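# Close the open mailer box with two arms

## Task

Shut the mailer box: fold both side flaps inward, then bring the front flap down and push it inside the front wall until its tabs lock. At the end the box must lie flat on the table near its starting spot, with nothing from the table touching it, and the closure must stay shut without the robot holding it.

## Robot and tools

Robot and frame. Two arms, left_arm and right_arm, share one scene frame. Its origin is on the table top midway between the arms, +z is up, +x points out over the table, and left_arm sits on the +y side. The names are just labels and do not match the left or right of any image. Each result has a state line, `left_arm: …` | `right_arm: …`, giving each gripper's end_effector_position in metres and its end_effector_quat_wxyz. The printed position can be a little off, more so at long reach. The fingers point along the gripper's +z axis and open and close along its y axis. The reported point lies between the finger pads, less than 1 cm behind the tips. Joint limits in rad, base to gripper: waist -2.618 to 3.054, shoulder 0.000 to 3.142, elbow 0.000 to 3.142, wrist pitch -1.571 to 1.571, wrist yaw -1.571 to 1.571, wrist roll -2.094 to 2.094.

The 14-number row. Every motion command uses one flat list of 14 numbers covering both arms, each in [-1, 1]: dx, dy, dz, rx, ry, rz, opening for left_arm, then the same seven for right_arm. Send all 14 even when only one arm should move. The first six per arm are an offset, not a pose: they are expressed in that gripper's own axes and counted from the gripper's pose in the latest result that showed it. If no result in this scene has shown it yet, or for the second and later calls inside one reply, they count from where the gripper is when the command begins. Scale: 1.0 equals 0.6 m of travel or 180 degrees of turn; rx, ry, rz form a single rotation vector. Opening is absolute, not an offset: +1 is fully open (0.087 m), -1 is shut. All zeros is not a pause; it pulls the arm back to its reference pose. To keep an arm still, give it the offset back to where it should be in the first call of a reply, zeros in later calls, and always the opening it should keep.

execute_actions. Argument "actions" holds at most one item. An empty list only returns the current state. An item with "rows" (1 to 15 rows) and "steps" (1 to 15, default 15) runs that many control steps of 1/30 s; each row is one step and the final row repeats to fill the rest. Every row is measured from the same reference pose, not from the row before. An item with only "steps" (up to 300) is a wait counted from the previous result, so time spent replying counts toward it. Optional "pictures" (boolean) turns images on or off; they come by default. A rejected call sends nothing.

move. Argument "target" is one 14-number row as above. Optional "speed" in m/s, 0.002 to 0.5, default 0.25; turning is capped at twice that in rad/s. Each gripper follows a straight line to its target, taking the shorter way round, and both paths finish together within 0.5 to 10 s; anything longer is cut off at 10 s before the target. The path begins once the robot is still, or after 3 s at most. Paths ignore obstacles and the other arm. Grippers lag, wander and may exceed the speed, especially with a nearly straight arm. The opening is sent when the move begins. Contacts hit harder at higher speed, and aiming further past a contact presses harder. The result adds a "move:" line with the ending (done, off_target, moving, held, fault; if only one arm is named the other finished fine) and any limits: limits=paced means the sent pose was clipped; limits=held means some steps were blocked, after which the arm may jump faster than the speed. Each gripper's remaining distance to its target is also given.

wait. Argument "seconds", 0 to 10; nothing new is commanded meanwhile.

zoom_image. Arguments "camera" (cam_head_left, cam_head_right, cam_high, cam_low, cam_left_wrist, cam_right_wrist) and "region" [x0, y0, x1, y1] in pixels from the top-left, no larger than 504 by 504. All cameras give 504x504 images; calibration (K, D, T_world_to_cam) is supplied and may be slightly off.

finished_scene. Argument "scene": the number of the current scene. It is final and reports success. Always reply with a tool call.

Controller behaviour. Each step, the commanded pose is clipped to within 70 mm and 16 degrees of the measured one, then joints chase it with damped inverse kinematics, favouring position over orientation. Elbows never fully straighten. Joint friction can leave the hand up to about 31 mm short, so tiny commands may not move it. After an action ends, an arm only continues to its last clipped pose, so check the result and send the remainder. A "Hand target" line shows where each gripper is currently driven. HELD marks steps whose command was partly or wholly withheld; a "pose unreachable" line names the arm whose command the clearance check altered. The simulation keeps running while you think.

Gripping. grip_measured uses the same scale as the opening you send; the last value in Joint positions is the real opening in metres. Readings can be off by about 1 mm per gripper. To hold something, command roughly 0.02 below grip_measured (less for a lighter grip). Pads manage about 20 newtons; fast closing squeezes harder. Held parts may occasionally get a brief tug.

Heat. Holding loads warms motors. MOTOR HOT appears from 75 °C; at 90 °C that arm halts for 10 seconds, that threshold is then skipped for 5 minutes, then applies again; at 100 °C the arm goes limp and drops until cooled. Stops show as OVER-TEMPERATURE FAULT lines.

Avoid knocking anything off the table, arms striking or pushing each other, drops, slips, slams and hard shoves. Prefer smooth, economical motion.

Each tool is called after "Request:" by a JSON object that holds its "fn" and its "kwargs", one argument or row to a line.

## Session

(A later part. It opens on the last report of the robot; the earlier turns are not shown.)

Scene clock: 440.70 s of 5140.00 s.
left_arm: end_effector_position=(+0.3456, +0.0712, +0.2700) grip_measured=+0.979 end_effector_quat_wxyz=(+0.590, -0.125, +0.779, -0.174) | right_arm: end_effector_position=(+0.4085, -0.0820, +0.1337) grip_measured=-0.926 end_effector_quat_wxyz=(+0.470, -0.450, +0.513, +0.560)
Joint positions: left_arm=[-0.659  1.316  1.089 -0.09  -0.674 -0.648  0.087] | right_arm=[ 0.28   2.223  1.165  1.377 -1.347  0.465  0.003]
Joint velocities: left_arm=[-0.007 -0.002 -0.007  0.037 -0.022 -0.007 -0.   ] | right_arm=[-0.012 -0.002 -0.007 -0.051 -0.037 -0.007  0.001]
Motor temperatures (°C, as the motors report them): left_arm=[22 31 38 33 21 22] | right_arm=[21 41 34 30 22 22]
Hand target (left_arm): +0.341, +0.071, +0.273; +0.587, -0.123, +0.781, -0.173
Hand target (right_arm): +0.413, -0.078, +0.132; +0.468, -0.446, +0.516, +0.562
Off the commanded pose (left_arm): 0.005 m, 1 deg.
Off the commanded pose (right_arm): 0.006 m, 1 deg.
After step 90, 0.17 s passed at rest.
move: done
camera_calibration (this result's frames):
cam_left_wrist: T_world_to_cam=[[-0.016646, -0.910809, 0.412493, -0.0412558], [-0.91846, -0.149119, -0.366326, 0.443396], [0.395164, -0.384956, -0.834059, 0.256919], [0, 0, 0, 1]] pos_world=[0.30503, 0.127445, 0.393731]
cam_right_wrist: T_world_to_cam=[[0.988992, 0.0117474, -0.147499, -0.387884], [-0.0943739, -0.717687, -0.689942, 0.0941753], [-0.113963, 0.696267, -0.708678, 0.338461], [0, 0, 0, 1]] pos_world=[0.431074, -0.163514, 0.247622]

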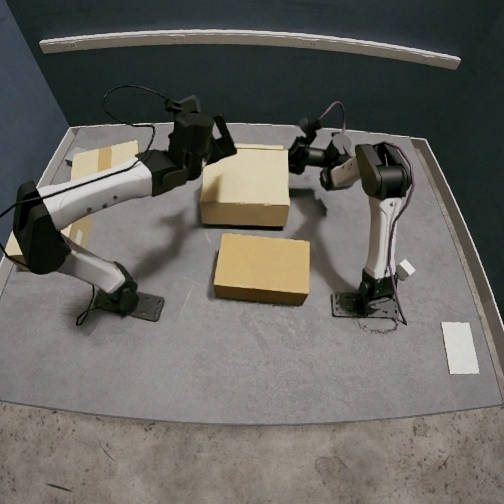

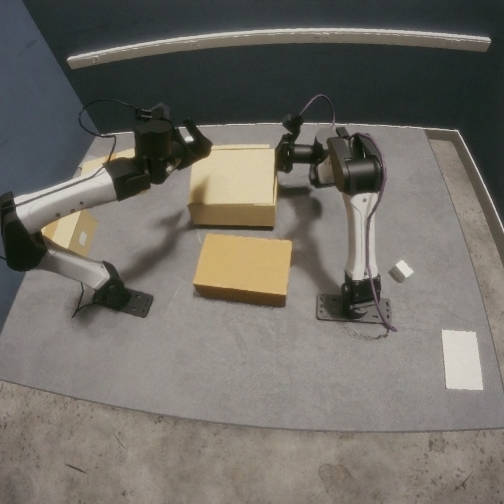

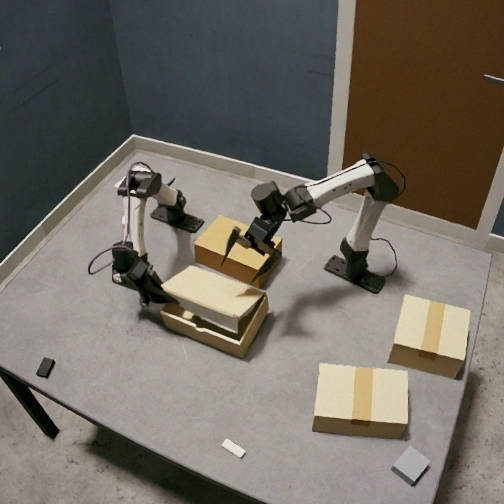

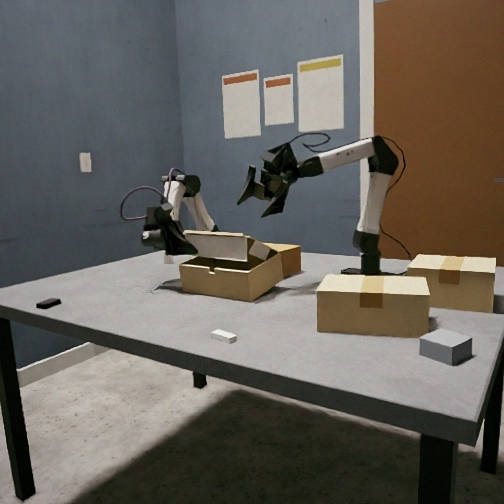

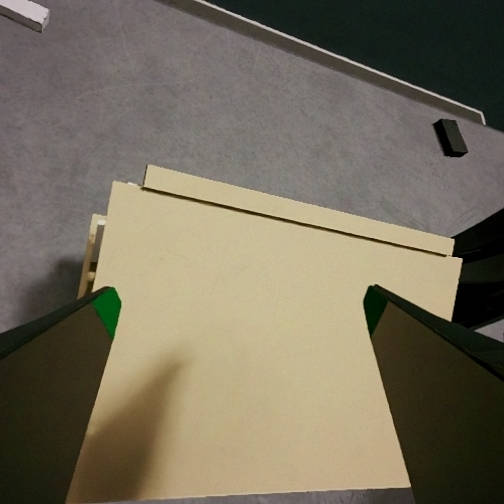

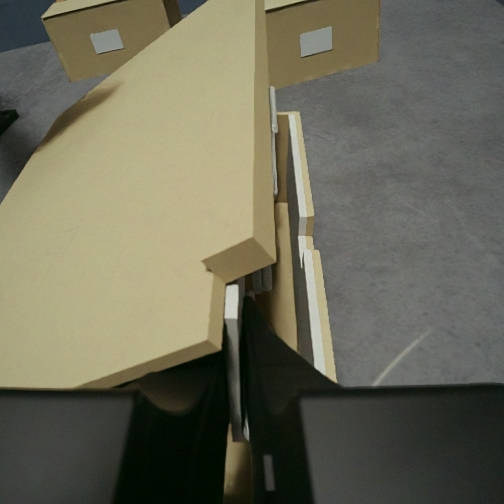

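Request:
{"fn": "move", "kwargs": {
  "target": [0.047,-0.023,0.213,-0.139,0.516,0.067,1,0,0,0,0,0,0,-1],
  "speed": 0.15
}}

Scene clock: 450.30 s of 5140.00 s.
left_arm: end_effector_position=(+0.4474, +0.0408, +0.2277) grip_measured=+0.979 end_effector_quat_wxyz=(+0.197, -0.065, +0.951, -0.231) | right_arm: end_effector_position=(+0.4128, -0.0846, +0.1311) grip_measured=-0.924 end_effector_quat_wxyz=(+0.467, -0.436, +0.526, +0.561)
Joint positions: left_arm=[-0.264  2.422  2.867 -1.43   0.207 -0.631  0.087] | right_arm=[ 0.273  2.223  1.165  1.344 -1.332  0.463  0.003]
Joint velocities: left_arm=[ 0.017 -0.002 -0.007  0.037  0.007  0.051 -0.   ] | right_arm=[ 0.007 -0.012 -0.012 -0.037  0.022 -0.066 -0.001]
Motor temperatures (°C, as the motors report them): left_arm=[22 32 39 33 21 22] | right_arm=[21 42 34 30 22 22]
Hand target (left_arm): +0.458, +0.035, +0.217; +0.196, -0.068, +0.948, -0.241
Hand target (right_arm): +0.409, -0.082, +0.134; +0.470, -0.450, +0.513, +0.560
Off the commanded pose (left_arm): 0.018 m, 51 deg; orientation clipped at the last step of the last action.
Off the commanded pose (right_arm): 0.006 m, 2 deg.
elbow stopped short (left arm): the move would have taken joint 3 (elbow) straighter than the controller allows; a more bent joint 3 avoids this.
After step 90, 0.60 s passed at rest.
move: off_target (left_arm); limits=paced
camera_calibration (this result's frames):
cam_left_wrist: T_world_to_cam=[[0.0243516, -0.884763, 0.465406, -0.0812749], [-0.890842, 0.192056, 0.411721, 0.313455], [-0.453659, -0.424629, -0.783507, 0.53964], [0, 0, 0, 1]] pos_world=[0.526031, 0.0970368, 0.331581]
cam_right_wrist: T_world_to_cam=[[0.983884, -0.0100415, -0.178523, -0.388166], [-0.131454, -0.717426, -0.68412, 0.105492], [-0.121208, 0.696562, -0.707184, 0.341691], [0, 0, 0, 1]] pos_world=[0.437193, -0.166224, 0.244511]

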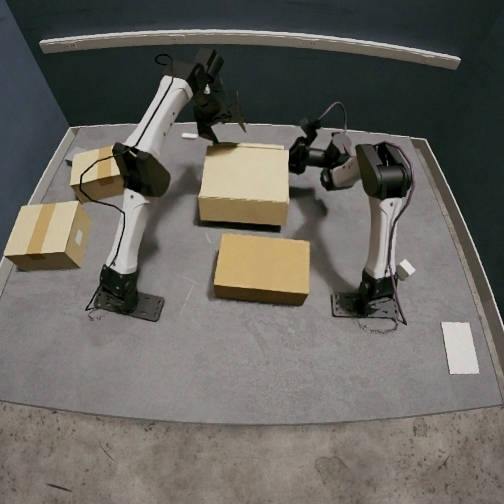

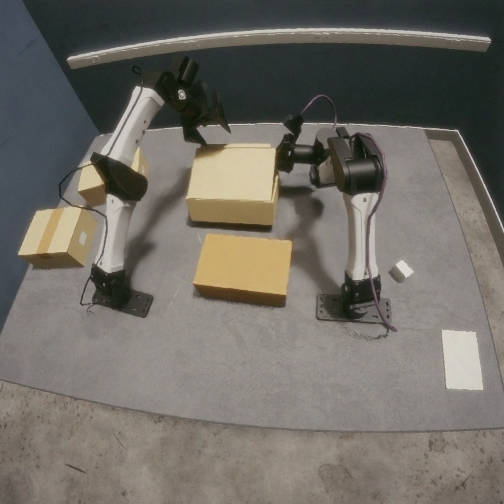

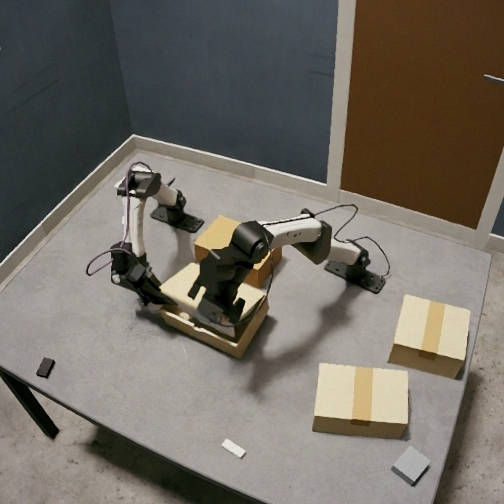

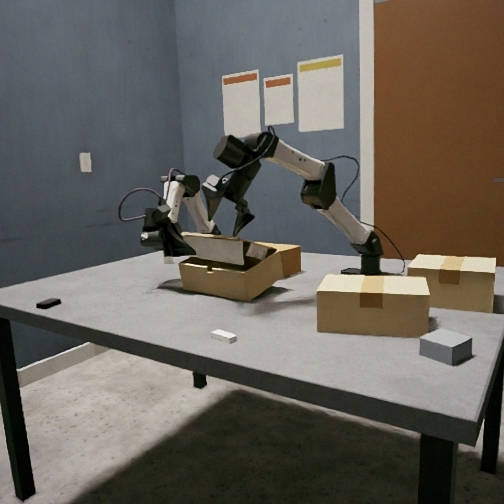

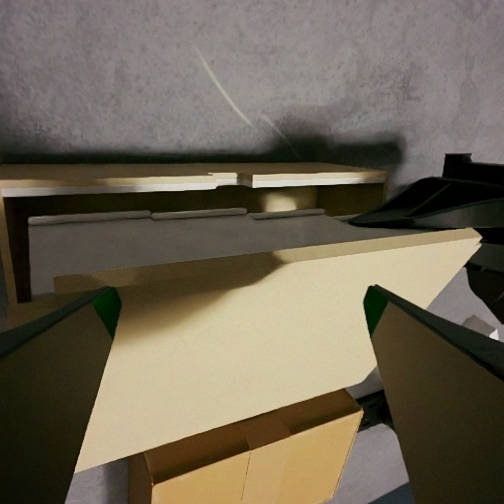

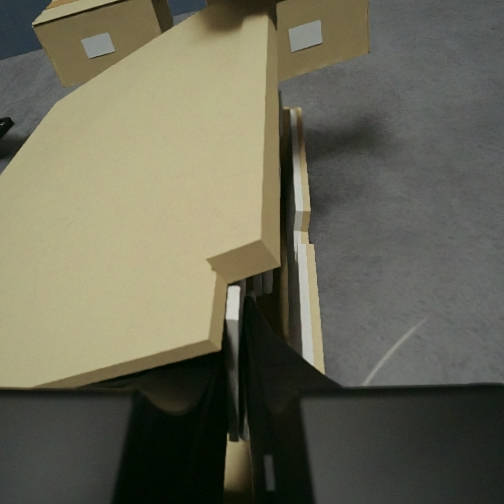

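Request:
{"fn": "move", "kwargs": {
  "target": [-0.028,0.275,-0.042,0.24,-0.037,0.449,-1,0,0,0,0,0,0,-1],
  "speed": 0.15
}}

Scene clock: 462.10 s of 5140.00 s.
left_arm: end_effector_position=(+0.4459, +0.1977, +0.1834) grip_measured=-1.000 end_effector_quat_wxyz=(+0.372, +0.610, +0.616, -0.333) | right_arm: end_effector_position=(+0.4131, -0.0849, +0.1308) grip_measured=-0.927 end_effector_quat_wxyz=(+0.467, -0.435, +0.527, +0.562)
Joint positions: left_arm=[ 0.204  2.264  2.283 -1.551  1.045  1.575  0.   ] | right_arm=[ 0.272  2.223  1.165  1.341 -1.331  0.463  0.003]
Joint velocities: left_arm=[-0.007  0.002  0.007 -0.095  0.037 -0.007  0.   ] | right_arm=[-0.022  0.002  0.002 -0.051 -0.007 -0.007  0.   ]
Motor temperatures (°C, as the motors report them): left_arm=[22 36 38 32 21 22] | right_arm=[21 42 34 30 22 22]
Hand target (left_arm): +0.446, +0.200, +0.179; +0.367, +0.606, +0.619, -0.339
Hand target (right_arm): +0.413, -0.085, +0.131; +0.467, -0.436, +0.526, +0.561
Off the commanded pose (left_arm): 0.007 m, 3 deg.
Off the commanded pose (right_arm): 0.000 m, 0 deg.
joint sent to its limit (left arm) — the command would take joint 4 (wrist pitch) past its lower limit, so that joint was sent only as far as its limit.
After step 90, 2.93 s passed at rest.
move: off_target (left_arm)
camera_calibration (this result's frames):
cam_left_wrist: T_world_to_cam=[[-0.998541, -0.0265028, -0.0470388, 0.45859], [-0.0188908, 0.987662, -0.155458, -0.141844], [0.0505785, -0.154343, -0.986722, 0.329827], [0, 0, 0, 1]] pos_world=[0.438559, 0.203154, 0.324969]
cam_right_wrist: T_world_to_cam=[[0.983392, -0.011583, -0.181125, -0.388109], [-0.134338, -0.717497, -0.683485, 0.106255], [-0.12204, 0.696466, -0.707136, 0.3421], [0, 0, 0, 1]] pos_world=[0.437687, -0.166519, 0.244238]

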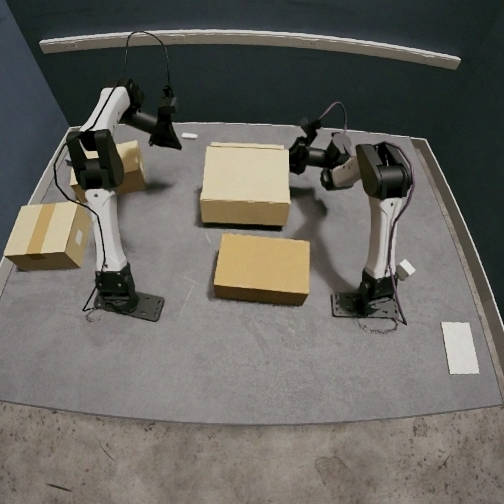

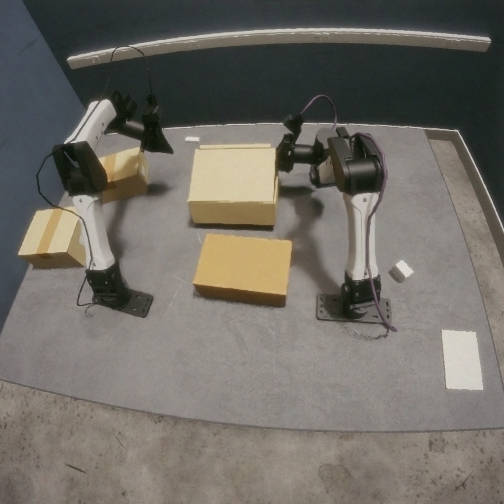

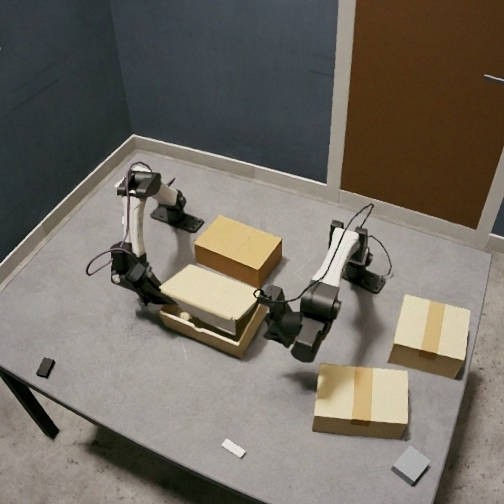

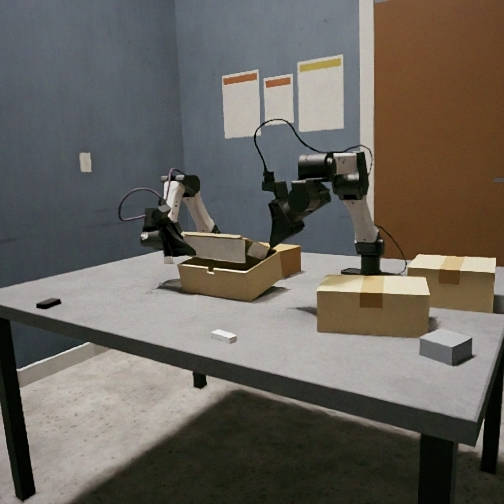

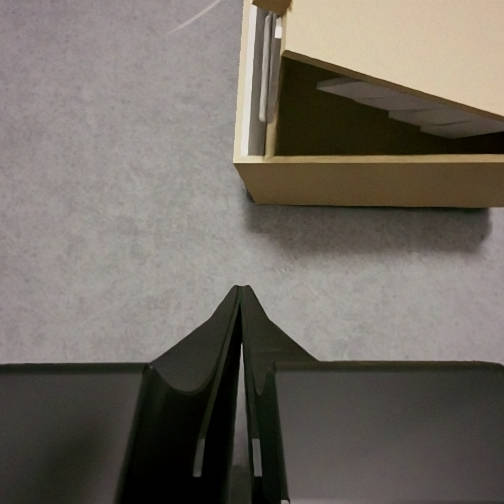

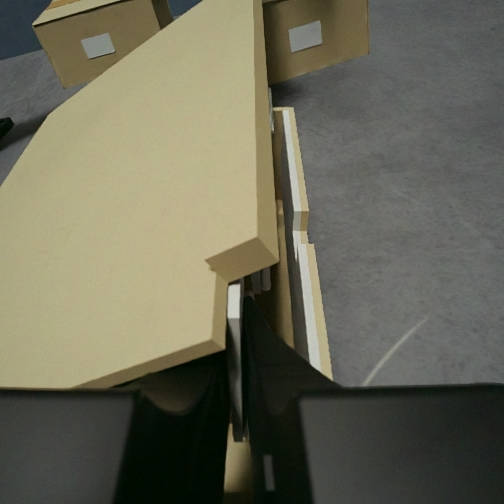

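Request:
{"fn": "move", "kwargs": {
  "target": [-0.018,-0.03,0.09,0,0,0,-0.3,0,0,0,0,0,0,-1],
  "speed": 0.05
}}

Scene clock: 466.90 s of 5140.00 s.
left_arm: end_effector_position=(+0.4328, +0.1461, +0.1714) grip_measured=-0.300 end_effector_quat_wxyz=(+0.377, +0.609, +0.611, -0.336) | right_arm: end_effector_position=(+0.4131, -0.0849, +0.1308) grip_measured=-0.927 end_effector_quat_wxyz=(+0.467, -0.435, +0.527, +0.562)
Joint positions: left_arm=[ 0.087  2.103  1.959 -1.183  1.042  1.347  0.031] | right_arm=[ 0.272  2.223  1.165  1.341 -1.331  0.463  0.003]
Joint velocities: left_arm=[-0.002  0.002  0.002  0.081 -0.007  0.095  0.   ] | right_arm=[-0.012 -0.017  0.007  0.037  0.051 -0.037  0.   ]
Motor temperatures (°C, as the motors report them): left_arm=[22 37 38 32 21 22] | right_arm=[21 42 33 30 22 22]
Hand target (left_arm): +0.431, +0.145, +0.166; +0.371, +0.610, +0.615, -0.335
Hand target (right_arm): +0.413, -0.085, +0.131; +0.467, -0.435, +0.527, +0.562
Off the commanded pose (left_arm): 0.007 m, 1 deg.
Off the commanded pose (right_arm): 0.000 m, 0 deg.
After step 90, 0.13 s passed at rest.
move: done
camera_calibration (this result's frames):
cam_left_wrist: T_world_to_cam=[[-0.998253, -0.0241439, -0.0539277, 0.44432], [-0.014721, 0.985551, -0.16874, -0.0922136], [0.0572225, -0.167651, -0.984184, 0.309294], [0, 0, 0, 1]] pos_world=[0.424488, 0.153462, 0.312803]
cam_right_wrist: T_world_to_cam=[[0.983392, -0.011583, -0.181125, -0.388109], [-0.134338, -0.717497, -0.683485, 0.106255], [-0.12204, 0.696466, -0.707136, 0.3421], [0, 0, 0, 1]] pos_world=[0.437687, -0.166519, 0.244238]

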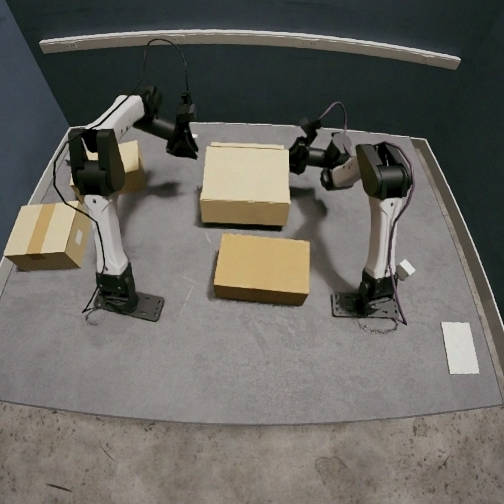

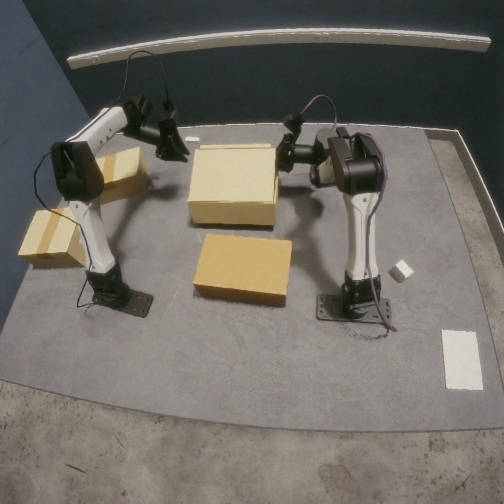

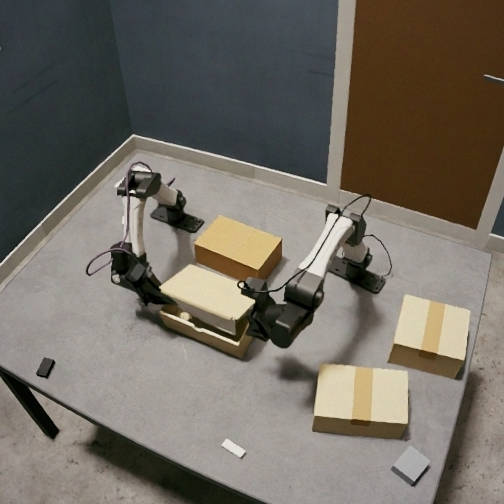

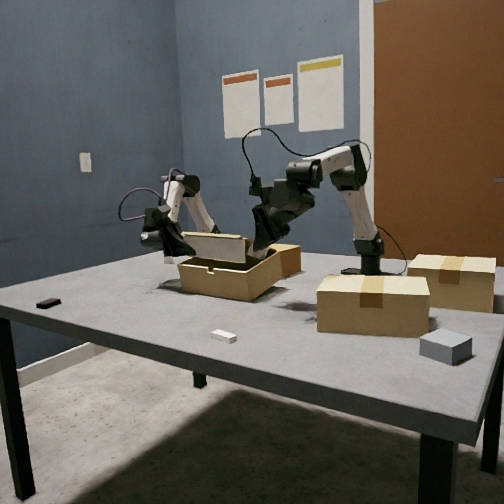

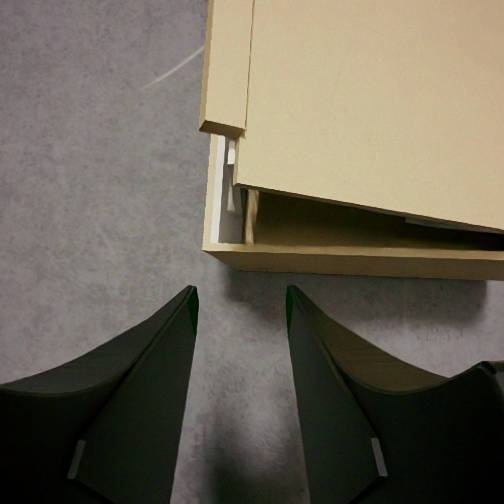

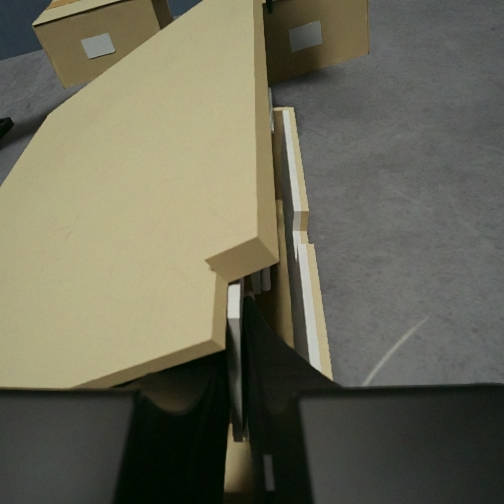

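Request:
{"fn": "move", "kwargs": {
  "target": [-0.04,0,0.085,0,0,0,-0.3,0,0,0,0,0,0,-1],
  "speed": 0.04
}}

Scene clock: 470.40 s of 5140.00 s.
left_arm: end_effector_position=(+0.4423, +0.1069, +0.1724) grip_measured=-0.300 end_effector_quat_wxyz=(+0.381, +0.604, +0.621, -0.323) | right_arm: end_effector_position=(+0.4169, -0.0921, +0.1306) grip_measured=-0.927 end_effector_quat_wxyz=(+0.470, -0.432, +0.530, +0.558)
Joint positions: left_arm=[-0.008  2.085  1.925 -0.977  0.986  1.133  0.031] | right_arm=[ 0.255  2.223  1.165  1.341 -1.336  0.463  0.003]
Joint velocities: left_arm=[-0.032 -0.017 -0.002  0.081  0.11  -0.022  0.   ] | right_arm=[-0.022 -0.002  0.007 -0.007 -0.022 -0.037 -0.001]
Motor temperatures (°C, as the motors report them): left_arm=[22 38 38 31 22 22] | right_arm=[21 42 33 30 22 22]
Hand target (left_arm): +0.434, +0.090, +0.167; +0.376, +0.610, +0.610, -0.338
Hand target (right_arm): +0.413, -0.085, +0.131; +0.467, -0.435, +0.527, +0.562
Off the commanded pose (left_arm): 0.019 m, 2 deg.
Off the commanded pose (right_arm): 0.008 m, 1 deg.
move: off_target (left_arm)
camera_calibration (this result's frames):
cam_left_wrist: T_world_to_cam=[[-0.996506, -0.0537252, -0.0639466, 0.457008], [-0.0432461, 0.986928, -0.155253, -0.0430939], [0.0714517, -0.151945, -0.985803, 0.295509], [0, 0, 0, 1]] pos_world=[0.432433, 0.111985, 0.313848]
cam_right_wrist: T_world_to_cam=[[0.983229, -0.0240597, -0.180781, -0.393133], [-0.143024, -0.71677, -0.682485, 0.104964], [-0.113158, 0.696895, -0.70819, 0.343888], [0, 0, 0, 1]] pos_world=[0.440466, -0.173877, 0.244104]

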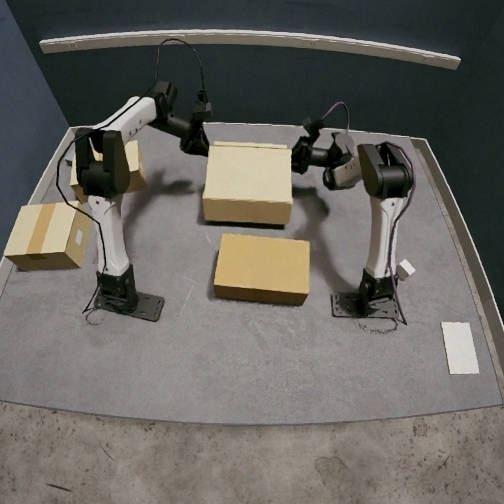

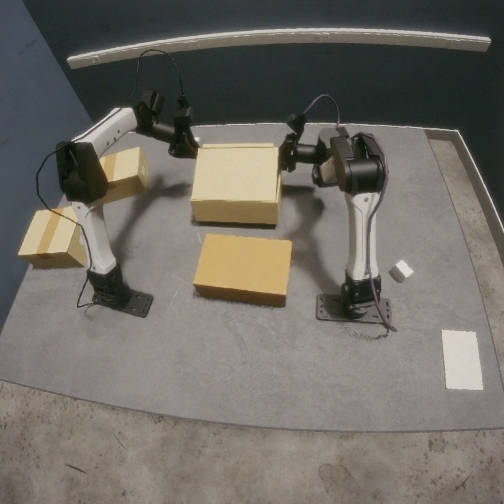

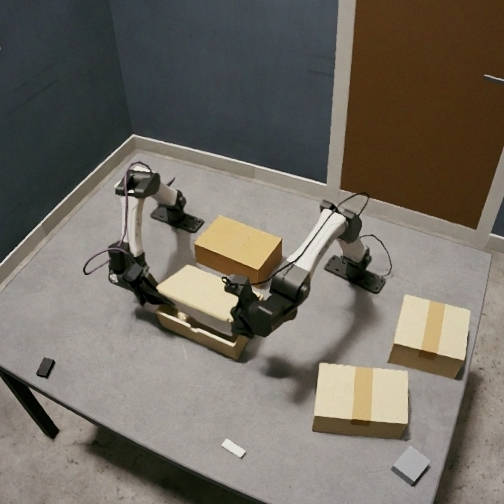

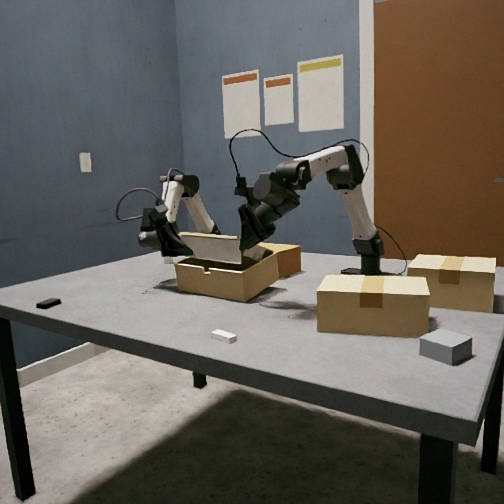

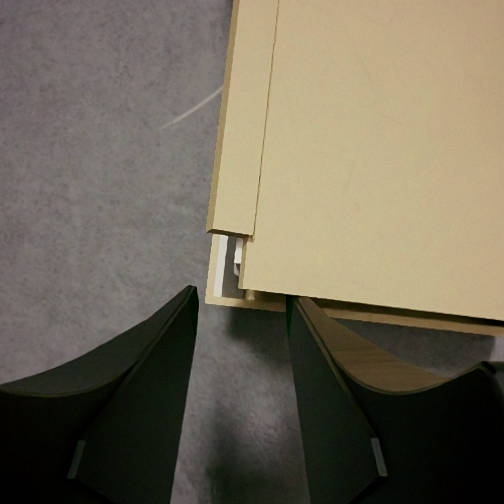

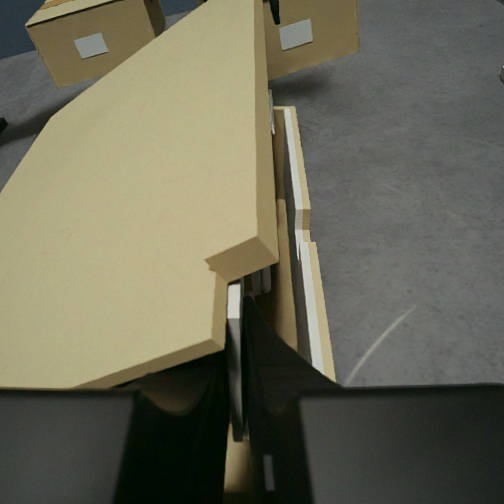

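Hit the lid edge; drop lower then advance.

Request:
{"fn": "move", "kwargs": {
  "target": [0.05,0,0.0,0,0,0,-0.3,0,0,0,0,0,0,-1],
  "speed": 0.04
}}

Request:
{"fn": "move", "kwargs": {
  "target": [-0.03,0,0.06,0,0,0,-0.3,0,0,0,0,0,0,-1],
  "speed": 0.04
}}

Scene clock: 474.10 s of 5140.00 s.
left_arm: end_effector_position=(+0.4426, +0.1188, +0.1539) grip_measured=-0.300 end_effector_quat_wxyz=(+0.382, +0.606, +0.619, -0.322) | right_arm: end_effector_position=(+0.4174, -0.0929, +0.1305) grip_measured=-0.927 end_effector_quat_wxyz=(+0.470, -0.432, +0.530, +0.558)
Joint positions: left_arm=[ 0.019  2.085  1.855 -0.946  0.996  1.184  0.031] | right_arm=[ 0.253  2.223  1.165  1.341 -1.337  0.463  0.003]
Joint velocities: left_arm=[ 0.012  0.007 -0.002 -0.066 -0.007  0.007  0.   ] | right_arm=[-0.017 -0.012  0.002  0.051 -0.022  0.022  0.   ]
Motor temperatures (°C, as the motors report them): left_arm=[22 39 38 31 22 22] | right_arm=[21 42 33 30 22 22]
Hand target (left_arm): +0.443, +0.122, +0.147; +0.381, +0.604, +0.621, -0.323
Hand target (right_arm): +0.417, -0.092, +0.131; +0.470, -0.432, +0.530, +0.558
Off the commanded pose (left_arm): 0.008 m, 0 deg.
Off the commanded pose (right_arm): 0.001 m, 0 deg.
move: done
camera_calibration (this result's frames):
cam_left_wrist: T_world_to_cam=[[-0.996298, -0.0505862, -0.0695033, 0.457164], [-0.0393583, 0.987232, -0.154348, -0.0596314], [0.0764238, -0.151041, -0.985569, 0.276673], [0, 0, 0, 1]] pos_world=[0.431981, 0.123785, 0.295251]
cam_right_wrist: T_world_to_cam=[[0.983195, -0.0255938, -0.180757, -0.393721], [-0.144114, -0.71662, -0.682413, 0.104911], [-0.112068, 0.696995, -0.708265, 0.344037], [0, 0, 0, 1]] pos_world=[0.440779, -0.174688, 0.244094]

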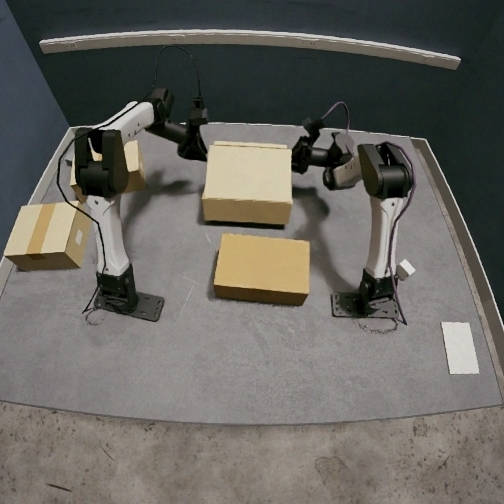

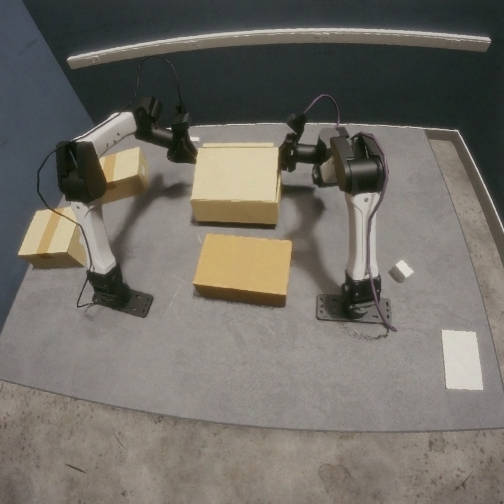

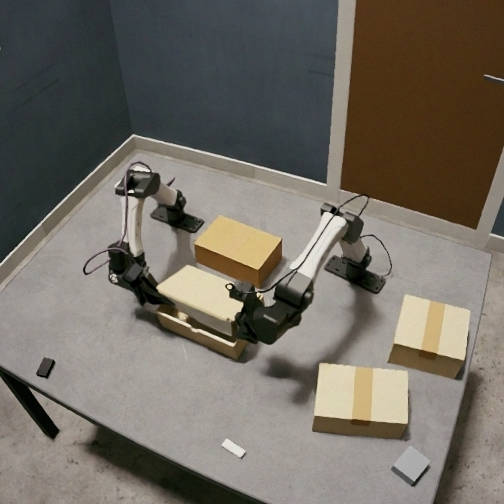

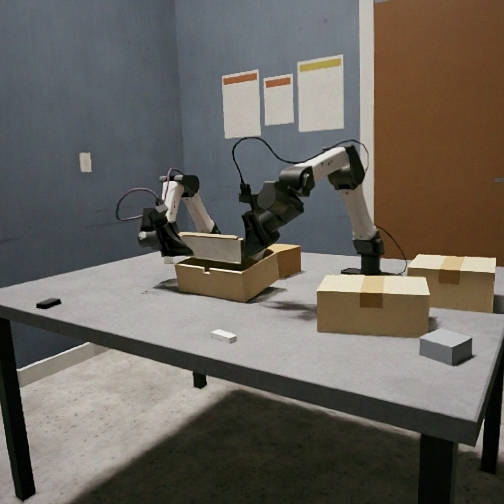

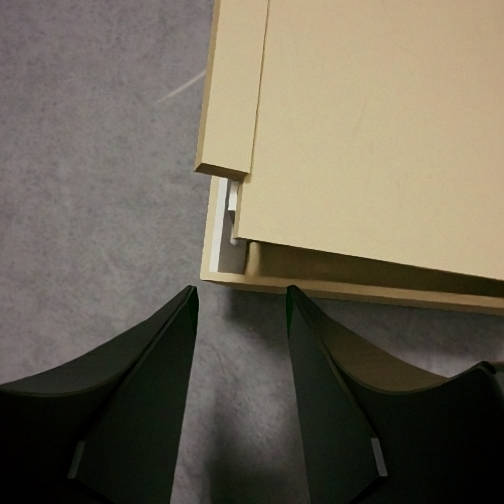

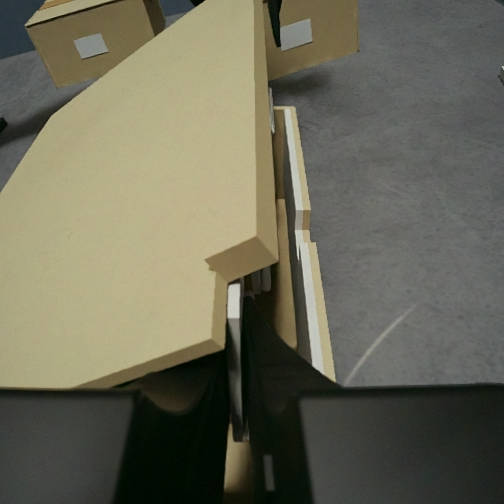

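Scene clock: 475.37 s of 5140.00 s.
left_arm: end_effector_position=(+0.4496, +0.0956, +0.1558) grip_measured=-0.300 end_effector_quat_wxyz=(+0.384, +0.600, +0.629, -0.311) | right_arm: end_effector_position=(+0.4215, -0.0997, +0.1305) grip_measured=-0.927 end_effector_quat_wxyz=(+0.475, -0.428, +0.534, +0.554)
Joint positions: left_arm=[-0.037  2.085  1.855 -0.839  0.948  1.057  0.031] | right_arm=[ 0.236  2.223  1.165  1.341 -1.338  0.463  0.003]
Joint velocities: left_arm=[-0.002  0.007 -0.002 -0.051  0.007 -0.081 -0.   ] | right_arm=[ 0.017 -0.012 -0.012  0.051  0.007 -0.007 -0.   ]
Motor temperatures (°C, as the motors report them): left_arm=[22 39 38 31 22 22] | right_arm=[21 42 33 30 22 22]
Hand target (left_arm): +0.445, +0.079, +0.151; +0.381, +0.606, +0.619, -0.323
Hand target (right_arm): +0.417, -0.093, +0.131; +0.471, -0.432, +0.530, +0.558
Off the commanded pose (left_arm): 0.018 m, 2 deg.
Off the commanded pose (right_arm): 0.008 m, 1 deg.
move: off_target (left_arm)
camera_calibration (this result's frames):
cam_left_wrist: T_world_to_cam=[[-0.994108, -0.0789816, -0.0742357, 0.465588], [-0.0677938, 0.987438, -0.142722, -0.0252031], [0.0845755, -0.136848, -0.986975, 0.269754], [0, 0, 0, 1]] pos_world=[0.438322, 0.0985746, 0.297206]
cam_right_wrist: T_world_to_cam=[[0.982699, -0.0406944, -0.180684, -0.399244], [-0.155023, -0.714544, -0.682198, 0.105388], [-0.101345, 0.698406, -0.70849, 0.344827], [0, 0, 0, 1]] pos_world=[0.443621, -0.181771, 0.244065]

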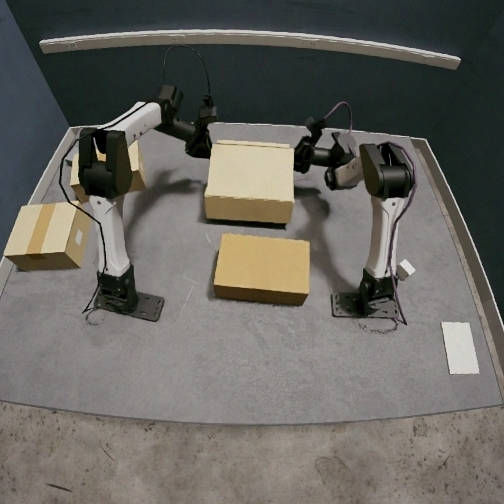

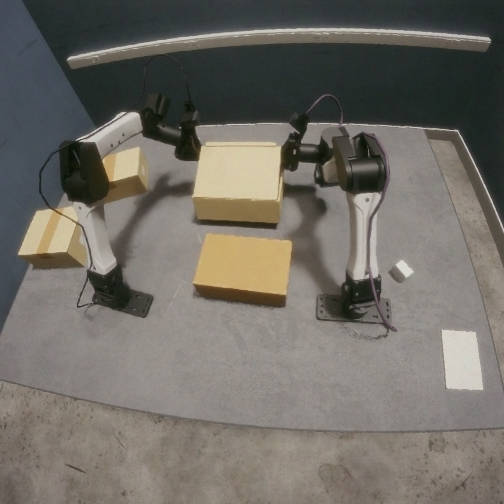

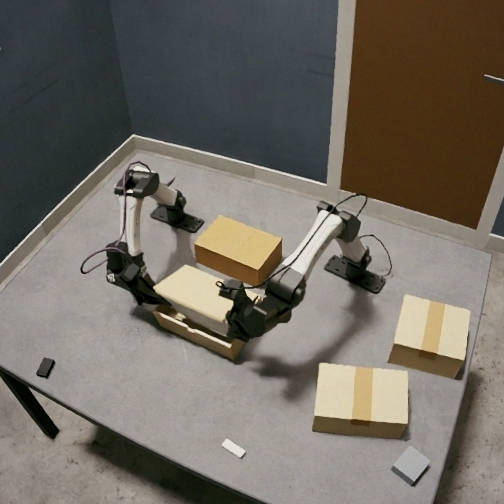

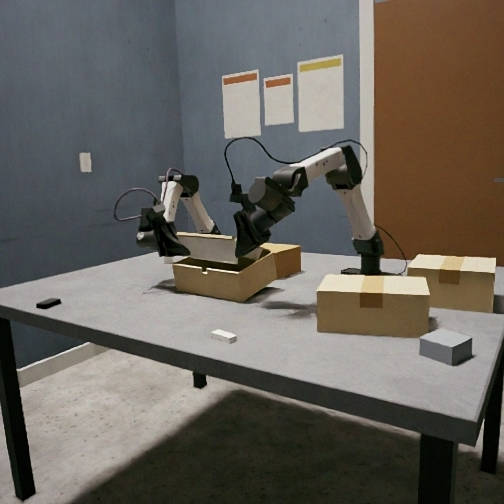

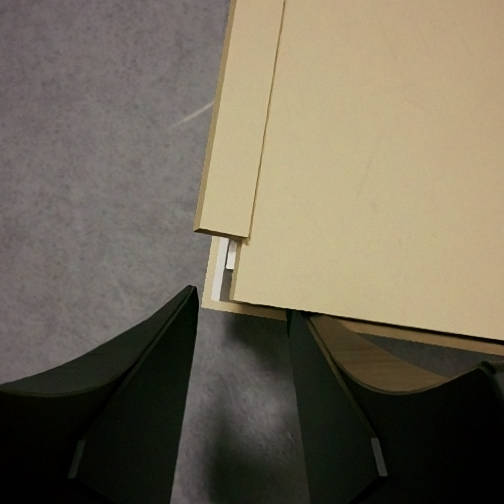

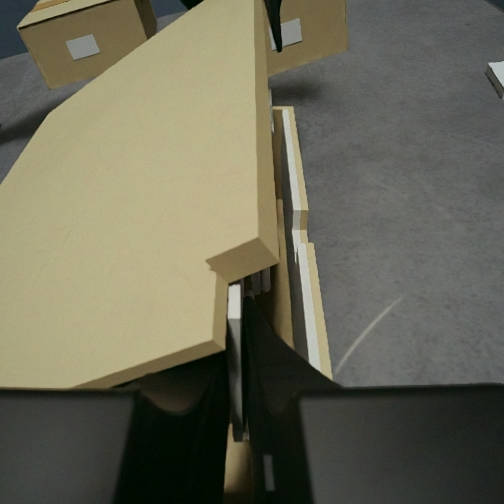

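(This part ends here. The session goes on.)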